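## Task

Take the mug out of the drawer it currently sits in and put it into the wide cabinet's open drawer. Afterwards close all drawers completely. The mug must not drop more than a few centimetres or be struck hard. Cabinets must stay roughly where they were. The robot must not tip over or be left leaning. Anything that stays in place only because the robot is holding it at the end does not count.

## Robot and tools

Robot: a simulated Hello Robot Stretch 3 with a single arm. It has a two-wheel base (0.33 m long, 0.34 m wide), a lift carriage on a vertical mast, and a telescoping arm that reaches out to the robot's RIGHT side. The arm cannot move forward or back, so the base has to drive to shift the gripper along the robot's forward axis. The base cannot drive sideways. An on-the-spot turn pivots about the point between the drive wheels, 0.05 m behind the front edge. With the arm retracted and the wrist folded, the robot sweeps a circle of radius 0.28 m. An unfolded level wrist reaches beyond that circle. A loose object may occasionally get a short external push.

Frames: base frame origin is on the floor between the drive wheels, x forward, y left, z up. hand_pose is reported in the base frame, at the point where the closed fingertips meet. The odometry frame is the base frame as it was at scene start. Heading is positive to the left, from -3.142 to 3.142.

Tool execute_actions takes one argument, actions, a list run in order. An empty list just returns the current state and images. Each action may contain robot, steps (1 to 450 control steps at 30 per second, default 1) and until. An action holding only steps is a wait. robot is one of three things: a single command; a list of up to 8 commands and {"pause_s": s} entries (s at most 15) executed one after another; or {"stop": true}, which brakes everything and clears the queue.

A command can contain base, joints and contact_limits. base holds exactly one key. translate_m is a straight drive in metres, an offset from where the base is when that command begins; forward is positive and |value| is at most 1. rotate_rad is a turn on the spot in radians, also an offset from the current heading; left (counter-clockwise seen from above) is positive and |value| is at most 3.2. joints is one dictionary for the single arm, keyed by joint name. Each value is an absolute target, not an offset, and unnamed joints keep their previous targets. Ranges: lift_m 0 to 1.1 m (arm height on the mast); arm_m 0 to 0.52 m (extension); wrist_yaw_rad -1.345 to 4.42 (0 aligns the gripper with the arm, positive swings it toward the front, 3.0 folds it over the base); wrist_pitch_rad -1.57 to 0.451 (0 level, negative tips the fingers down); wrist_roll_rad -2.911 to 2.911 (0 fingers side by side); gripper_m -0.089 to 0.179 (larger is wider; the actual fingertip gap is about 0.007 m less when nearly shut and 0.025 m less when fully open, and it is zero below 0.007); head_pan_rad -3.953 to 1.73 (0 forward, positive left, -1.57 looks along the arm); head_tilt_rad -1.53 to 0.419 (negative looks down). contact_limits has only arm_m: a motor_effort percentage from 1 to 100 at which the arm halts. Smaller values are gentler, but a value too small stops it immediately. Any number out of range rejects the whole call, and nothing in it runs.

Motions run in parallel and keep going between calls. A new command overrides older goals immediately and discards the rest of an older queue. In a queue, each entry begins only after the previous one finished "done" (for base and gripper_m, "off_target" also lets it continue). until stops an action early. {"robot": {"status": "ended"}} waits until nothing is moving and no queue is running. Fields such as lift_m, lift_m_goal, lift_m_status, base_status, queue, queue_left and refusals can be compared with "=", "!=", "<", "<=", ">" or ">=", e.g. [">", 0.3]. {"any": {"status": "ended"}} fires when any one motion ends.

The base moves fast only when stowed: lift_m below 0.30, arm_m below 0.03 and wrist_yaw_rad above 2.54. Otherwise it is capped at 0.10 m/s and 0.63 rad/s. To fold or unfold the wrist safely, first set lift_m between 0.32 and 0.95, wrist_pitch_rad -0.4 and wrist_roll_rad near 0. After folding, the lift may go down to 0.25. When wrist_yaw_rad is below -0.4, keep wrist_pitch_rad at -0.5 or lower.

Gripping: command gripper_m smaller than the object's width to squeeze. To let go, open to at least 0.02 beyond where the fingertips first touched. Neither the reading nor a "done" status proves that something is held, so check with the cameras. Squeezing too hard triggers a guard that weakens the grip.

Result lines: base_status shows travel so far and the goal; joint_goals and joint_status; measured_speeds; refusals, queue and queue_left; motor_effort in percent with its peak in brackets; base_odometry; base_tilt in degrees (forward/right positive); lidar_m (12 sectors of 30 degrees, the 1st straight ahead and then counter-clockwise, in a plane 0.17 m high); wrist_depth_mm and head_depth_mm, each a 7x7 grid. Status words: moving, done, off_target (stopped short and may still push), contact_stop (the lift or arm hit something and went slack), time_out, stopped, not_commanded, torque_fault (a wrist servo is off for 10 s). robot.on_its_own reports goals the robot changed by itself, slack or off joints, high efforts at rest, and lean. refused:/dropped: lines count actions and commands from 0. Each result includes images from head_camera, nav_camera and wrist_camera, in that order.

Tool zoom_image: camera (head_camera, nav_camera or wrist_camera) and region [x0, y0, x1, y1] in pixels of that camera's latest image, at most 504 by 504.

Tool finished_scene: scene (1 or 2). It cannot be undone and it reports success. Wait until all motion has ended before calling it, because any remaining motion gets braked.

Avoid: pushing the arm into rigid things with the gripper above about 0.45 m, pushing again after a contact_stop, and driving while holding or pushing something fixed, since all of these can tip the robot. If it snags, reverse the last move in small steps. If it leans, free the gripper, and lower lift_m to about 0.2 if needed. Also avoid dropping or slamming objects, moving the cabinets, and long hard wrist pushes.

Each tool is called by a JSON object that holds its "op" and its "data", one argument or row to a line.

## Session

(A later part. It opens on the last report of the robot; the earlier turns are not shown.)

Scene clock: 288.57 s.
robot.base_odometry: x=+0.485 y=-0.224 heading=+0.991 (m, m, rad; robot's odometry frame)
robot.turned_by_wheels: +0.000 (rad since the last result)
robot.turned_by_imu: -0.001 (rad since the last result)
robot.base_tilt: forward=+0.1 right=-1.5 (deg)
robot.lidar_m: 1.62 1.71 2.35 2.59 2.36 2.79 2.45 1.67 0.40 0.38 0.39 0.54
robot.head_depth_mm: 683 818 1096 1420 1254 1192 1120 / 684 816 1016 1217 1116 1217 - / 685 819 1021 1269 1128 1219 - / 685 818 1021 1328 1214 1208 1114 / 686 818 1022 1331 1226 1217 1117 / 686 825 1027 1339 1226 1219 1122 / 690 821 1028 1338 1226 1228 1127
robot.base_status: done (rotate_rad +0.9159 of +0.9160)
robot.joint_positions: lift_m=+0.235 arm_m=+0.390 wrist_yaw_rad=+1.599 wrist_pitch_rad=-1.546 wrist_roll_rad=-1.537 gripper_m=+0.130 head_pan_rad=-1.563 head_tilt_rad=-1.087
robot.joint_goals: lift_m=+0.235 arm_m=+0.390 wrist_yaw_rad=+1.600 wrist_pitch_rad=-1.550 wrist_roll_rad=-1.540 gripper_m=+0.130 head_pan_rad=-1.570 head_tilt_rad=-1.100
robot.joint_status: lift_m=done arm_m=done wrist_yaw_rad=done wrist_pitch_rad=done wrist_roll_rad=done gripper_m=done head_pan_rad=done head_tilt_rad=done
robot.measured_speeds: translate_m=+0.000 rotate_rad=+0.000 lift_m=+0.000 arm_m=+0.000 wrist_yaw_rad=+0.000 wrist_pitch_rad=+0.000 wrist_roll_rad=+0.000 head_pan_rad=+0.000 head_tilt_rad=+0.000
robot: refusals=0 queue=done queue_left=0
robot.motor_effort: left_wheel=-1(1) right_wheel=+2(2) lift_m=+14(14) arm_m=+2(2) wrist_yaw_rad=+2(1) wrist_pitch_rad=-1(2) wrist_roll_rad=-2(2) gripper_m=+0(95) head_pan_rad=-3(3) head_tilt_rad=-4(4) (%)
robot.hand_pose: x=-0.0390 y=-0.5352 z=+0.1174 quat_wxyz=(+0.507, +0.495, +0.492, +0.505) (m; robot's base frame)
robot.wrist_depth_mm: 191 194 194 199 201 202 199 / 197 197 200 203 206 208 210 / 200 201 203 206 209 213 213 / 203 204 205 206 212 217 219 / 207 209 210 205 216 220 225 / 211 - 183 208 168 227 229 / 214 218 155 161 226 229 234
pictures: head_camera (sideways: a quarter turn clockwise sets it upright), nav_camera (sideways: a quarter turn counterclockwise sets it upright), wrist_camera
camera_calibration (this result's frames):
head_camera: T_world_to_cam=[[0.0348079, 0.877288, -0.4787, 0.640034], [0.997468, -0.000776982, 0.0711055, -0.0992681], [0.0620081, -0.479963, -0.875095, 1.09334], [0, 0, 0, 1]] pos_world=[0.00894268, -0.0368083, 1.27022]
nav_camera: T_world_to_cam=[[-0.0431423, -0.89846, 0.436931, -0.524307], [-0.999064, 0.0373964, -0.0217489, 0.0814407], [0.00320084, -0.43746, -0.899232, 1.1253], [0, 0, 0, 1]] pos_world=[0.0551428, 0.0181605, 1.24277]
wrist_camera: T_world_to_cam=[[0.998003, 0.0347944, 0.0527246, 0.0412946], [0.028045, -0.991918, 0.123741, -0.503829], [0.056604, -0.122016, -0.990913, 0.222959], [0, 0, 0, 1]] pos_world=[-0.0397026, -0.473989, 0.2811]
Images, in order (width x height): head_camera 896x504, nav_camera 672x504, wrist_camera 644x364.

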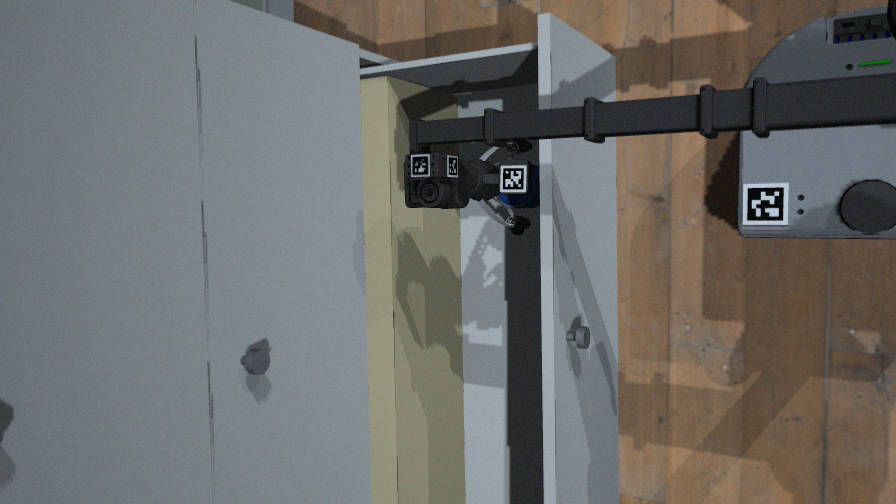

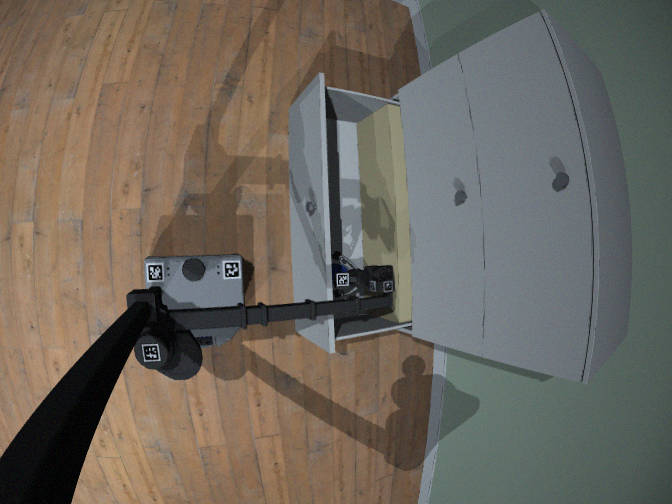

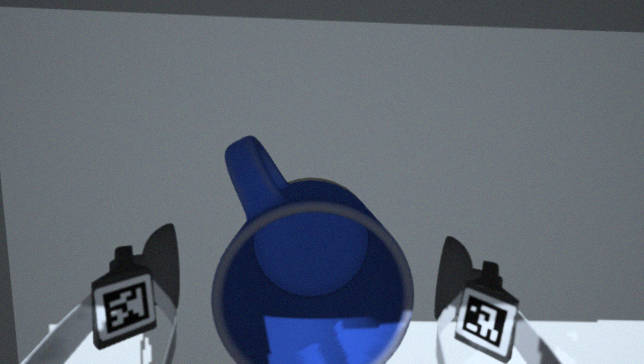

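{"op": "execute_actions", "data": {
  "actions": [
    {"robot": {"joints": {"lift_m": 0.355}}, "steps": 90, "until": {"robot": {"lift_m": [">", 0.32]}}},
    {"robot": {"joints": {"wrist_pitch_rad": 0.0, "wrist_roll_rad": 0.0, "wrist_yaw_rad": 1.65, "gripper_m": 0.02}}, "steps": 120, "until": {"robot": {"wrist_pitch_rad": [">", -0.25], "wrist_roll_rad": [">", -0.3]}}},
    {"robot": {"joints": {"arm_m": 0.135}}, "steps": 150, "until": {"robot": {"arm_m": ["<", 0.16]}}},
    {"robot": {"joints": {"lift_m": 0.16}}, "steps": 150, "until": {"robot": {"status": "ended"}}}
  ]
}}

Scene clock: 311.20 s.
robot.base_odometry: x=+0.485 y=-0.224 heading=+0.991 (m, m, rad; robot's odometry frame)
robot.turned_by_wheels: +0.000 (rad since the last result)
robot.turned_by_imu: -0.002 (rad since the last result)
robot.base_tilt: forward=+0.2 right=-1.6 (deg)
robot.lidar_m: 1.62 1.71 2.35 2.59 2.36 2.79 2.45 1.66 0.40 0.38 0.40 0.53
robot.head_depth_mm: 683 817 1104 1407 1247 1194 1120 / 685 818 1015 1267 1122 1203 - / 685 817 1023 1320 1123 1205 - / 684 819 1022 1330 1175 1197 1115 / 685 821 1019 1341 1221 1218 1123 / 688 824 1024 1332 1228 1220 1129 / 686 821 1031 1339 1231 1232 1134
robot.base_status: done (rotate_rad +0.9159 of +0.9160)
robot.joint_positions: lift_m=+0.161 arm_m=+0.135 wrist_yaw_rad=+1.649 wrist_pitch_rad=-0.025 wrist_roll_rad=-0.003 gripper_m=+0.020 head_pan_rad=-1.563 head_tilt_rad=-1.087
robot.joint_goals: lift_m=+0.160 arm_m=+0.135 wrist_yaw_rad=+1.650 wrist_pitch_rad=+0.000 wrist_roll_rad=+0.000 gripper_m=+0.020 head_pan_rad=-1.570 head_tilt_rad=-1.100
robot.joint_status: lift_m=done arm_m=done wrist_yaw_rad=done wrist_pitch_rad=done wrist_roll_rad=done gripper_m=done head_pan_rad=done head_tilt_rad=done
robot.measured_speeds: translate_m=+0.000 rotate_rad=+0.000 lift_m=+0.000 arm_m=+0.000 wrist_yaw_rad=+0.000 wrist_pitch_rad=+0.000 wrist_roll_rad=+0.000 head_pan_rad=+0.000 head_tilt_rad=+0.000
robot: refusals=0 queue=done queue_left=0
robot.motor_effort: left_wheel=-1(1) right_wheel=+2(2) lift_m=+11(31) arm_m=-2(4) wrist_yaw_rad=+1(1) wrist_pitch_rad=+7(8) wrist_roll_rad=+2(4) gripper_m=+0(96) head_pan_rad=-3(3) head_tilt_rad=-4(3) (%)
robot.hand_pose: x=+0.2334 y=-0.2603 z=+0.2689 quat_wxyz=(+0.488, +0.524, -0.473, +0.514) (m; robot's base frame)
robot.wrist_depth_mm: - - - - - - - / - - - - - - 149 / - - - - 478 219 140 / - - - - 457 213 106 / 989 - - - 443 208 100 / 666 682 709 696 373 206 136 / 505 519 506 517 344 204 135
pictures: head_camera (sideways: a quarter turn clockwise sets it upright), nav_camera (sideways: a quarter turn counterclockwise sets it upright), wrist_camera
camera_calibration (this result's frames):
head_camera: T_world_to_cam=[[0.034808, 0.877289, -0.478699, 0.640032], [0.997468, -0.000777202, 0.0711055, -0.0992681], [0.062008, -0.479962, -0.875095, 1.09334], [0, 0, 0, 1]] pos_world=[0.00894267, -0.0368083, 1.27022]
nav_camera: T_world_to_cam=[[-0.0431424, -0.898461, 0.43693, -0.524305], [-0.999064, 0.0373966, -0.0217488, 0.0814407], [0.00320078, -0.437459, -0.899233, 1.1253], [0, 0, 0, 1]] pos_world=[0.0551428, 0.0181605, 1.24277]
wrist_camera: T_world_to_cam=[[0.0504672, -0.997703, 0.0451925, -0.293702], [-0.144453, -0.0520663, -0.988141, 0.326345], [0.988224, 0.0433405, -0.146749, -0.0102425], [0, 0, 0, 1]] pos_world=[0.0720858, -0.275591, 0.334245]
Images, in order (width x height): head_camera 896x504, nav_camera 672x504, wrist_camera 644x364.

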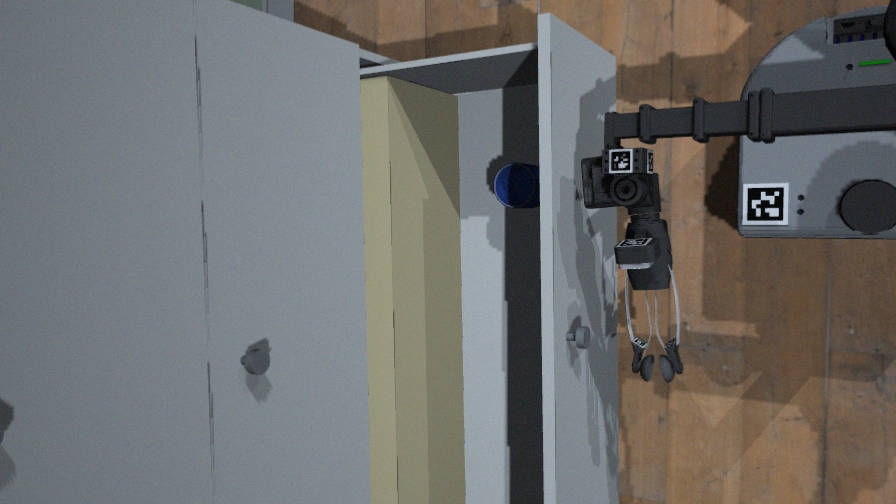

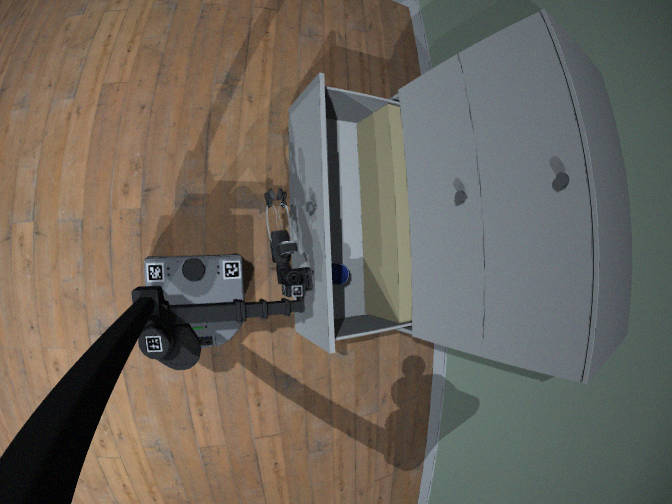

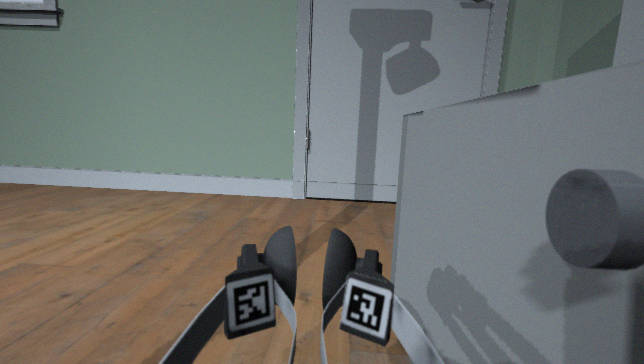

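{"op": "execute_actions", "data": {
  "actions": [
    {"robot": {"joints": {"arm_m": 0.445, "head_tilt_rad": -0.9}, "contact_limits": {"arm_m": 25}}, "steps": 300, "until": {"robot": {"status": "ended"}}}
  ]
}}

Scene clock: 320.77 s.
robot.base_odometry: x=+0.485 y=-0.224 heading=+0.991 (m, m, rad; robot's odometry frame)
robot.turned_by_wheels: +0.000 (rad since the last result)
robot.turned_by_imu: -0.001 (rad since the last result)
robot.base_tilt: forward=+0.3 right=-1.6 (deg)
robot.lidar_m: 1.62 1.71 2.35 2.59 2.35 2.79 2.45 1.66 0.69 0.67 0.69 1.68
robot.head_depth_mm: 633 712 835 1084 1385 1249 1125 / 643 710 841 1023 1191 1262 1148 / 642 710 842 1022 1291 1265 1134 / 643 712 843 1026 1187 1274 1148 / 645 715 842 1031 1204 1285 1150 / 653 718 849 1032 1258 1288 1156 / 663 719 848 1042 1257 1304 1159
robot.base_status: done (rotate_rad +0.9160 of +0.9160)
robot.joint_positions: lift_m=+0.161 arm_m=+0.445 wrist_yaw_rad=+1.646 wrist_pitch_rad=-0.024 wrist_roll_rad=-0.003 gripper_m=+0.020 head_pan_rad=-1.563 head_tilt_rad=-0.901
robot.joint_goals: lift_m=+0.160 arm_m=+0.445 wrist_yaw_rad=+1.650 wrist_pitch_rad=+0.000 wrist_roll_rad=+0.000 gripper_m=+0.020 head_pan_rad=-1.570 head_tilt_rad=-0.900
robot.joint_status: lift_m=done arm_m=done wrist_yaw_rad=done wrist_pitch_rad=done wrist_roll_rad=done gripper_m=done head_pan_rad=done head_tilt_rad=done
robot.measured_speeds: translate_m=+0.000 rotate_rad=+0.000 lift_m=+0.000 arm_m=+0.000 wrist_yaw_rad=+0.000 wrist_pitch_rad=+0.000 wrist_roll_rad=+0.000 head_pan_rad=+0.000 head_tilt_rad=+0.000
robot: refusals=0 queue=done queue_left=0
robot.motor_effort: left_wheel=-1(3) right_wheel=+0(6) lift_m=+12(12) arm_m=+3(19) wrist_yaw_rad=+5(17) wrist_pitch_rad=+7(7) wrist_roll_rad=+2(2) gripper_m=+1(0) head_pan_rad=-3(3) head_tilt_rad=+1(13) (%)
robot.contact_limits: arm_m 25 (drawing in: default 21, maximum 34; extending or still: default 28, maximum 46)
robot.hand_pose: x=+0.2335 y=-0.5704 z=+0.2689 quat_wxyz=(+0.488, +0.524, -0.473, +0.513) (m; robot's base frame)
robot.wrist_depth_mm: - - - - - 243 156 / - - - - 522 196 109 / - - - - 359 166 107 / - - - - 345 113 106 / 972 - - - 338 106 105 / 681 694 718 714 285 158 104 / 515 527 503 519 264 156 103
pictures: head_camera (sideways: a quarter turn clockwise sets it upright), nav_camera (sideways: a quarter turn counterclockwise sets it upright), wrist_camera
camera_calibration (this result's frames):
head_camera: T_world_to_cam=[[0.0356132, 0.774119, -0.632037, 0.839791], [0.997368, 0.0124389, 0.0714335, -0.0997117], [0.0631598, -0.632917, -0.771639, 0.958844], [0, 0, 0, 1]] pos_world=[0.0089812, -0.0419892, 1.27778]
nav_camera: T_world_to_cam=[[-0.0438923, -0.802623, 0.59487, -0.730047], [-0.999027, 0.0326443, -0.0296679, 0.0917564], [0.00439301, -0.595593, -0.803274, 1.00057], [0, 0, 0, 1]] pos_world=[0.0552281, 0.00698808, 1.24074]
wrist_camera: T_world_to_cam=[[0.0480859, -0.997829, 0.0450075, -0.602531], [-0.144302, -0.0515268, -0.988191, 0.310559], [0.988365, 0.0410233, -0.146467, 0.00172059], [0, 0, 0, 1]] pos_world=[0.072087, -0.585291, 0.334262]
Images, in order (width x height): head_camera 896x504, nav_camera 672x504, wrist_camera 644x364.

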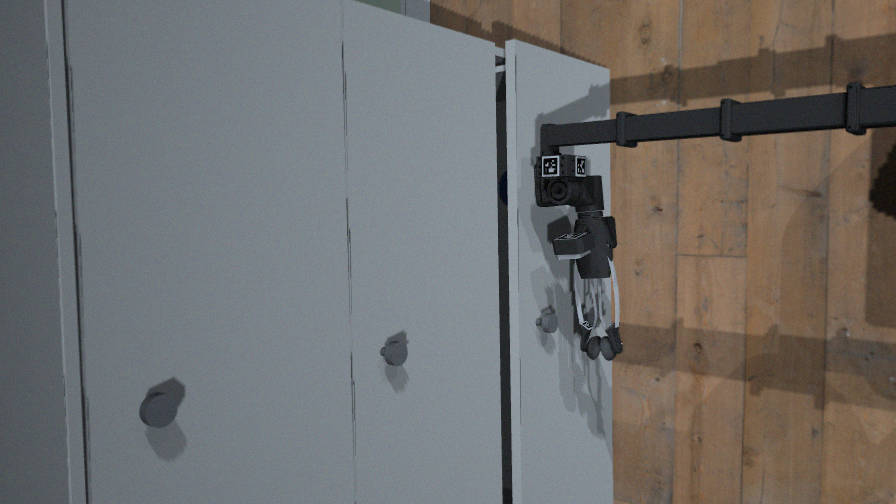

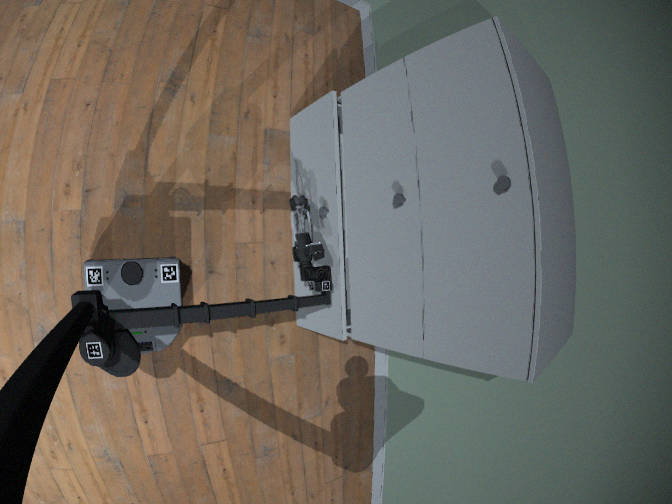

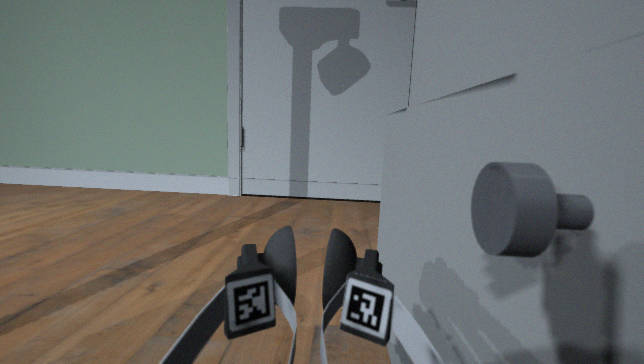

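{"op": "execute_actions", "data": {
  "actions": [
    {"robot": {"joints": {"arm_m": 0.50}, "contact_limits": {"arm_m": 18}}, "steps": 200, "until": {"robot": {"status": "ended"}}},
    {"steps": 10}
  ]
}}

Scene clock: 325.00 s.
robot.base_odometry: x=+0.485 y=-0.224 heading=+0.991 (m, m, rad; robot's odometry frame)
robot.turned_by_wheels: +0.000 (rad since the last result)
robot.turned_by_imu: -0.001 (rad since the last result)
robot.base_tilt: forward=+0.1 right=-1.5 (deg)
robot.lidar_m: 1.62 1.71 2.35 2.59 2.35 2.79 2.45 1.67 0.73 0.70 0.73 1.68
robot.head_depth_mm: 634 708 838 1091 1411 1259 1127 / 641 710 836 1024 1280 1260 1144 / 641 713 840 1021 1371 1275 1140 / 643 714 840 1026 1367 1286 1138 / 645 713 844 1031 1271 1282 1155 / 653 717 847 1037 1323 1293 1156 / 660 719 850 1038 1340 1301 1162
robot.base_status: done (rotate_rad +0.9161 of +0.9160)
robot.joint_positions: lift_m=+0.160 arm_m=+0.481 wrist_yaw_rad=+1.643 wrist_pitch_rad=-0.024 wrist_roll_rad=-0.003 gripper_m=+0.020 head_pan_rad=-1.563 head_tilt_rad=-0.900
robot.joint_goals: lift_m=+0.160 arm_m=+0.481 wrist_yaw_rad=+1.650 wrist_pitch_rad=+0.000 wrist_roll_rad=+0.000 gripper_m=+0.020 head_pan_rad=-1.570 head_tilt_rad=-0.900
robot.joint_status: lift_m=done arm_m=contact_stop wrist_yaw_rad=done wrist_pitch_rad=done wrist_roll_rad=done gripper_m=done head_pan_rad=done head_tilt_rad=done
robot.measured_speeds: translate_m=+0.000 rotate_rad=+0.000 lift_m=+0.000 arm_m=+0.000 wrist_yaw_rad=+0.000 wrist_pitch_rad=+0.000 wrist_roll_rad=+0.000 head_pan_rad=+0.000 head_tilt_rad=+0.000
robot: refusals=0 queue=dropped queue_left=0
robot.on_its_own: arm_m is slack since a contact_stop, until your next command for it (your +0.500 is given up)
robot.motor_effort: left_wheel=+1(5) right_wheel=-1(12) lift_m=+14(13) arm_m=+0(19) wrist_yaw_rad=+7(28) wrist_pitch_rad=+7(7) wrist_roll_rad=+2(2) gripper_m=+0(1) head_pan_rad=-4(1) head_tilt_rad=+1(1) (%)
robot.contact_limits: arm_m 18 (drawing in: default 21, maximum 34; extending or still: default 28, maximum 46)
robot.hand_pose: x=+0.2336 y=-0.6077 z=+0.2689 quat_wxyz=(+0.489, +0.523, -0.474, +0.512) (m; robot's base frame)
robot.wrist_depth_mm: - - - - 372 167 108 / - - - - 358 164 107 / - - - - 351 163 106 / - - - - 343 111 105 / - - - - 329 109 104 / 689 692 732 691 280 156 103 / 508 514 499 515 258 153 102
pictures: head_camera (sideways: a quarter turn clockwise sets it upright), nav_camera (sideways: a quarter turn counterclockwise sets it upright), wrist_camera
camera_calibration (this result's frames):
head_camera: T_world_to_cam=[[0.0356453, 0.773611, -0.632658, 0.840599], [0.997368, 0.0124597, 0.0714295, -0.0997067], [0.0631414, -0.633539, -0.77113, 0.958183], [0, 0, 0, 1]] pos_world=[0.00897981, -0.0420086, 1.27782]
nav_camera: T_world_to_cam=[[-0.0439253, -0.802143, 0.595514, -0.730885], [-0.999025, 0.032657, -0.0297002, 0.0917985], [0.00437609, -0.596238, -0.802796, 0.999953], [0, 0, 0, 1]] pos_world=[0.0552288, 0.00693722, 1.24074]
wrist_camera: T_world_to_cam=[[0.0441156, -0.998019, 0.0448468, -0.638948], [-0.144467, -0.0507916, -0.988205, 0.309098], [0.988526, 0.0371164, -0.146422, 0.000748172], [0, 0, 0, 1]] pos_world=[0.0721025, -0.62201, 0.334217]
Images, in order (width x height): head_camera 896x504, nav_camera 672x504, wrist_camera 644x364.

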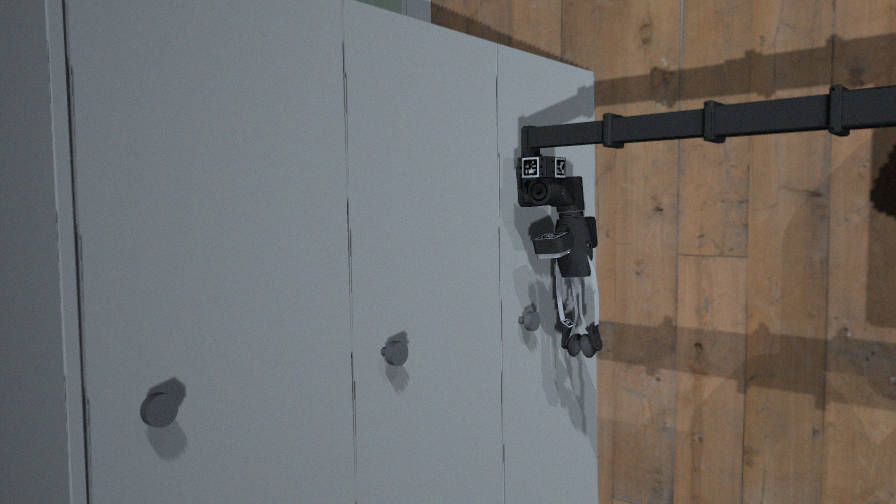

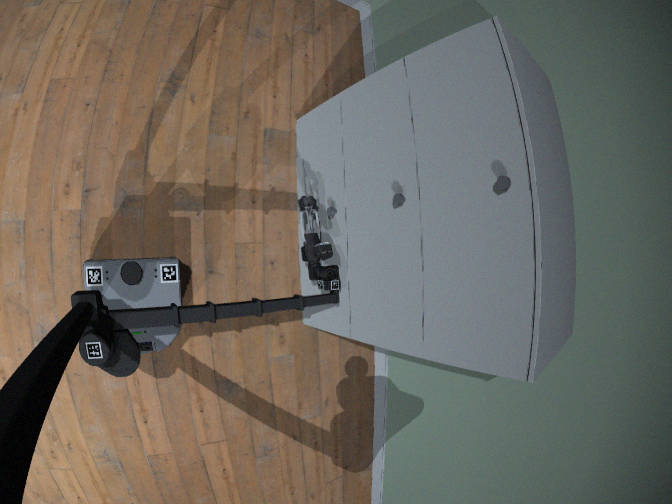

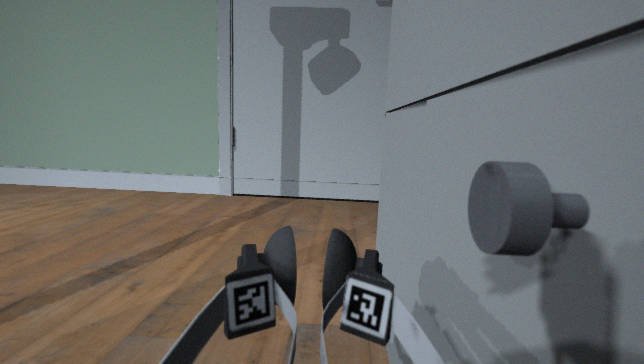

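The bottom drawer now sits flush, so I'll retract the arm.

{"op": "execute_actions", "data": {
  "actions": [
    {"robot": {"joints": {"arm_m": 0.43}}, "steps": 200, "until": {"robot": {"status": "ended"}}}
  ]
}}

Scene clock: 328.07 s.
robot.base_odometry: x=+0.485 y=-0.224 heading=+0.991 (m, m, rad; robot's odometry frame)
robot.turned_by_wheels: +0.000 (rad since the last result)
robot.turned_by_imu: -0.001 (rad since the last result)
robot.base_tilt: forward=+0.2 right=-1.6 (deg)
robot.lidar_m: 1.62 1.71 2.35 2.59 2.34 2.79 2.45 1.67 0.73 0.70 0.72 1.68
robot.head_depth_mm: 634 707 836 1086 1402 1258 1131 / 641 710 842 1020 1257 1263 1152 / 642 710 839 1027 1312 1278 1132 / 646 713 841 1027 1269 1272 1144 / 645 712 844 1030 1267 1288 1150 / 654 714 848 1031 1320 1293 1155 / 659 718 849 1038 1332 1298 1163
robot.base_status: done (rotate_rad +0.9160 of +0.9160)
robot.joint_positions: lift_m=+0.160 arm_m=+0.430 wrist_yaw_rad=+1.648 wrist_pitch_rad=-0.024 wrist_roll_rad=-0.003 gripper_m=+0.020 head_pan_rad=-1.563 head_tilt_rad=-0.900
robot.joint_goals: lift_m=+0.160 arm_m=+0.430 wrist_yaw_rad=+1.650 wrist_pitch_rad=+0.000 wrist_roll_rad=+0.000 gripper_m=+0.020 head_pan_rad=-1.570 head_tilt_rad=-0.900
robot.joint_status: lift_m=done arm_m=done wrist_yaw_rad=done wrist_pitch_rad=done wrist_roll_rad=done gripper_m=done head_pan_rad=done head_tilt_rad=done
robot.measured_speeds: translate_m=+0.000 rotate_rad=+0.000 lift_m=+0.000 arm_m=+0.000 wrist_yaw_rad=+0.000 wrist_pitch_rad=+0.000 wrist_roll_rad=+0.000 head_pan_rad=+0.000 head_tilt_rad=+0.000
robot: refusals=0 queue=done queue_left=0
robot.motor_effort: left_wheel=+0(1) right_wheel=+0(1) lift_m=+13(13) arm_m=-2(3) wrist_yaw_rad=+2(5) wrist_pitch_rad=+7(7) wrist_roll_rad=+2(2) gripper_m=+1(0) head_pan_rad=-2(2) head_tilt_rad=+1(1) (%)
robot.hand_pose: x=+0.2335 y=-0.5556 z=+0.2689 quat_wxyz=(+0.488, +0.524, -0.473, +0.514) (m; robot's base frame)
robot.wrist_depth_mm: - - - - - 274 175 / - - - - - 267 174 / - - - - - 262 172 / - - - - 556 261 171 / 990 - - - 543 255 169 / 669 688 736 698 465 253 167 / 505 526 502 515 424 252 165
pictures: head_camera (sideways: a quarter turn clockwise sets it upright), nav_camera (sideways: a quarter turn counterclockwise sets it upright), wrist_camera
camera_calibration (this result's frames):
head_camera: T_world_to_cam=[[0.0356452, 0.773611, -0.632658, 0.840599], [0.997368, 0.0124599, 0.0714295, -0.0997067], [0.0631415, -0.633539, -0.77113, 0.958182], [0, 0, 0, 1]] pos_world=[0.00897982, -0.0420086, 1.27782]
nav_camera: T_world_to_cam=[[-0.0439251, -0.802143, 0.595514, -0.730885], [-0.999025, 0.0326568, -0.0297002, 0.0917985], [0.00437623, -0.596238, -0.802796, 0.999952], [0, 0, 0, 1]] pos_world=[0.0552288, 0.00693722, 1.24074]
wrist_camera: T_world_to_cam=[[0.0492946, -0.997777, 0.0448469, -0.587998], [-0.144201, -0.0515409, -0.988205, 0.311253], [0.98832, 0.0422462, -0.146422, 0.00180878], [0, 0, 0, 1]] pos_world=[0.0720806, -0.570725, 0.334217]
Images, in order (width x height): head_camera 896x504, nav_camera 672x504, wrist_camera 644x364.

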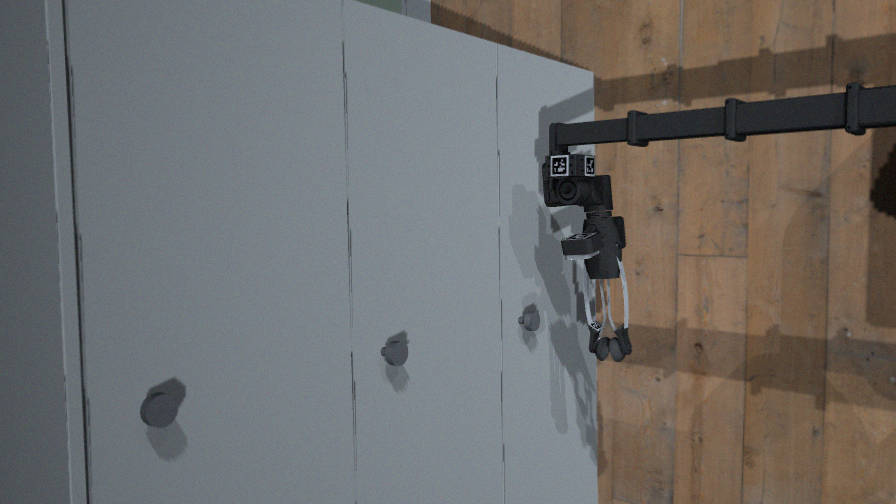

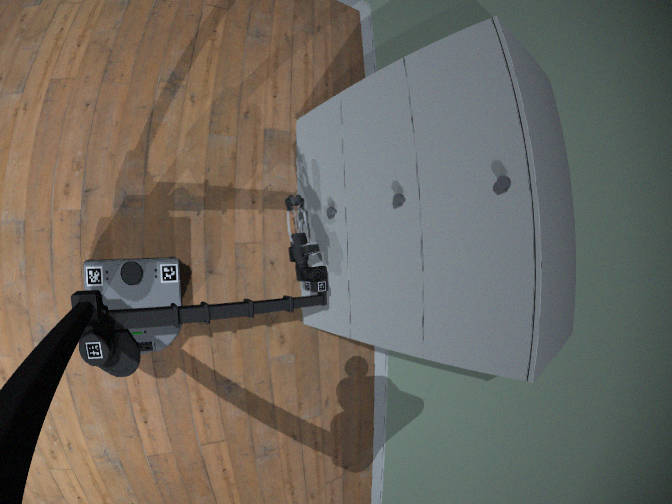

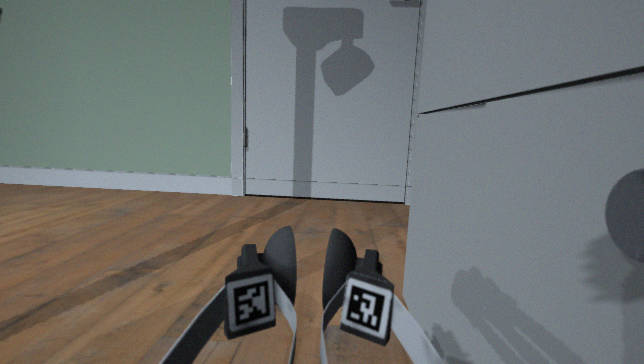

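{"op": "finished_scene", "data": {
  "scene": 2
}}

The scene is finished: the task was done.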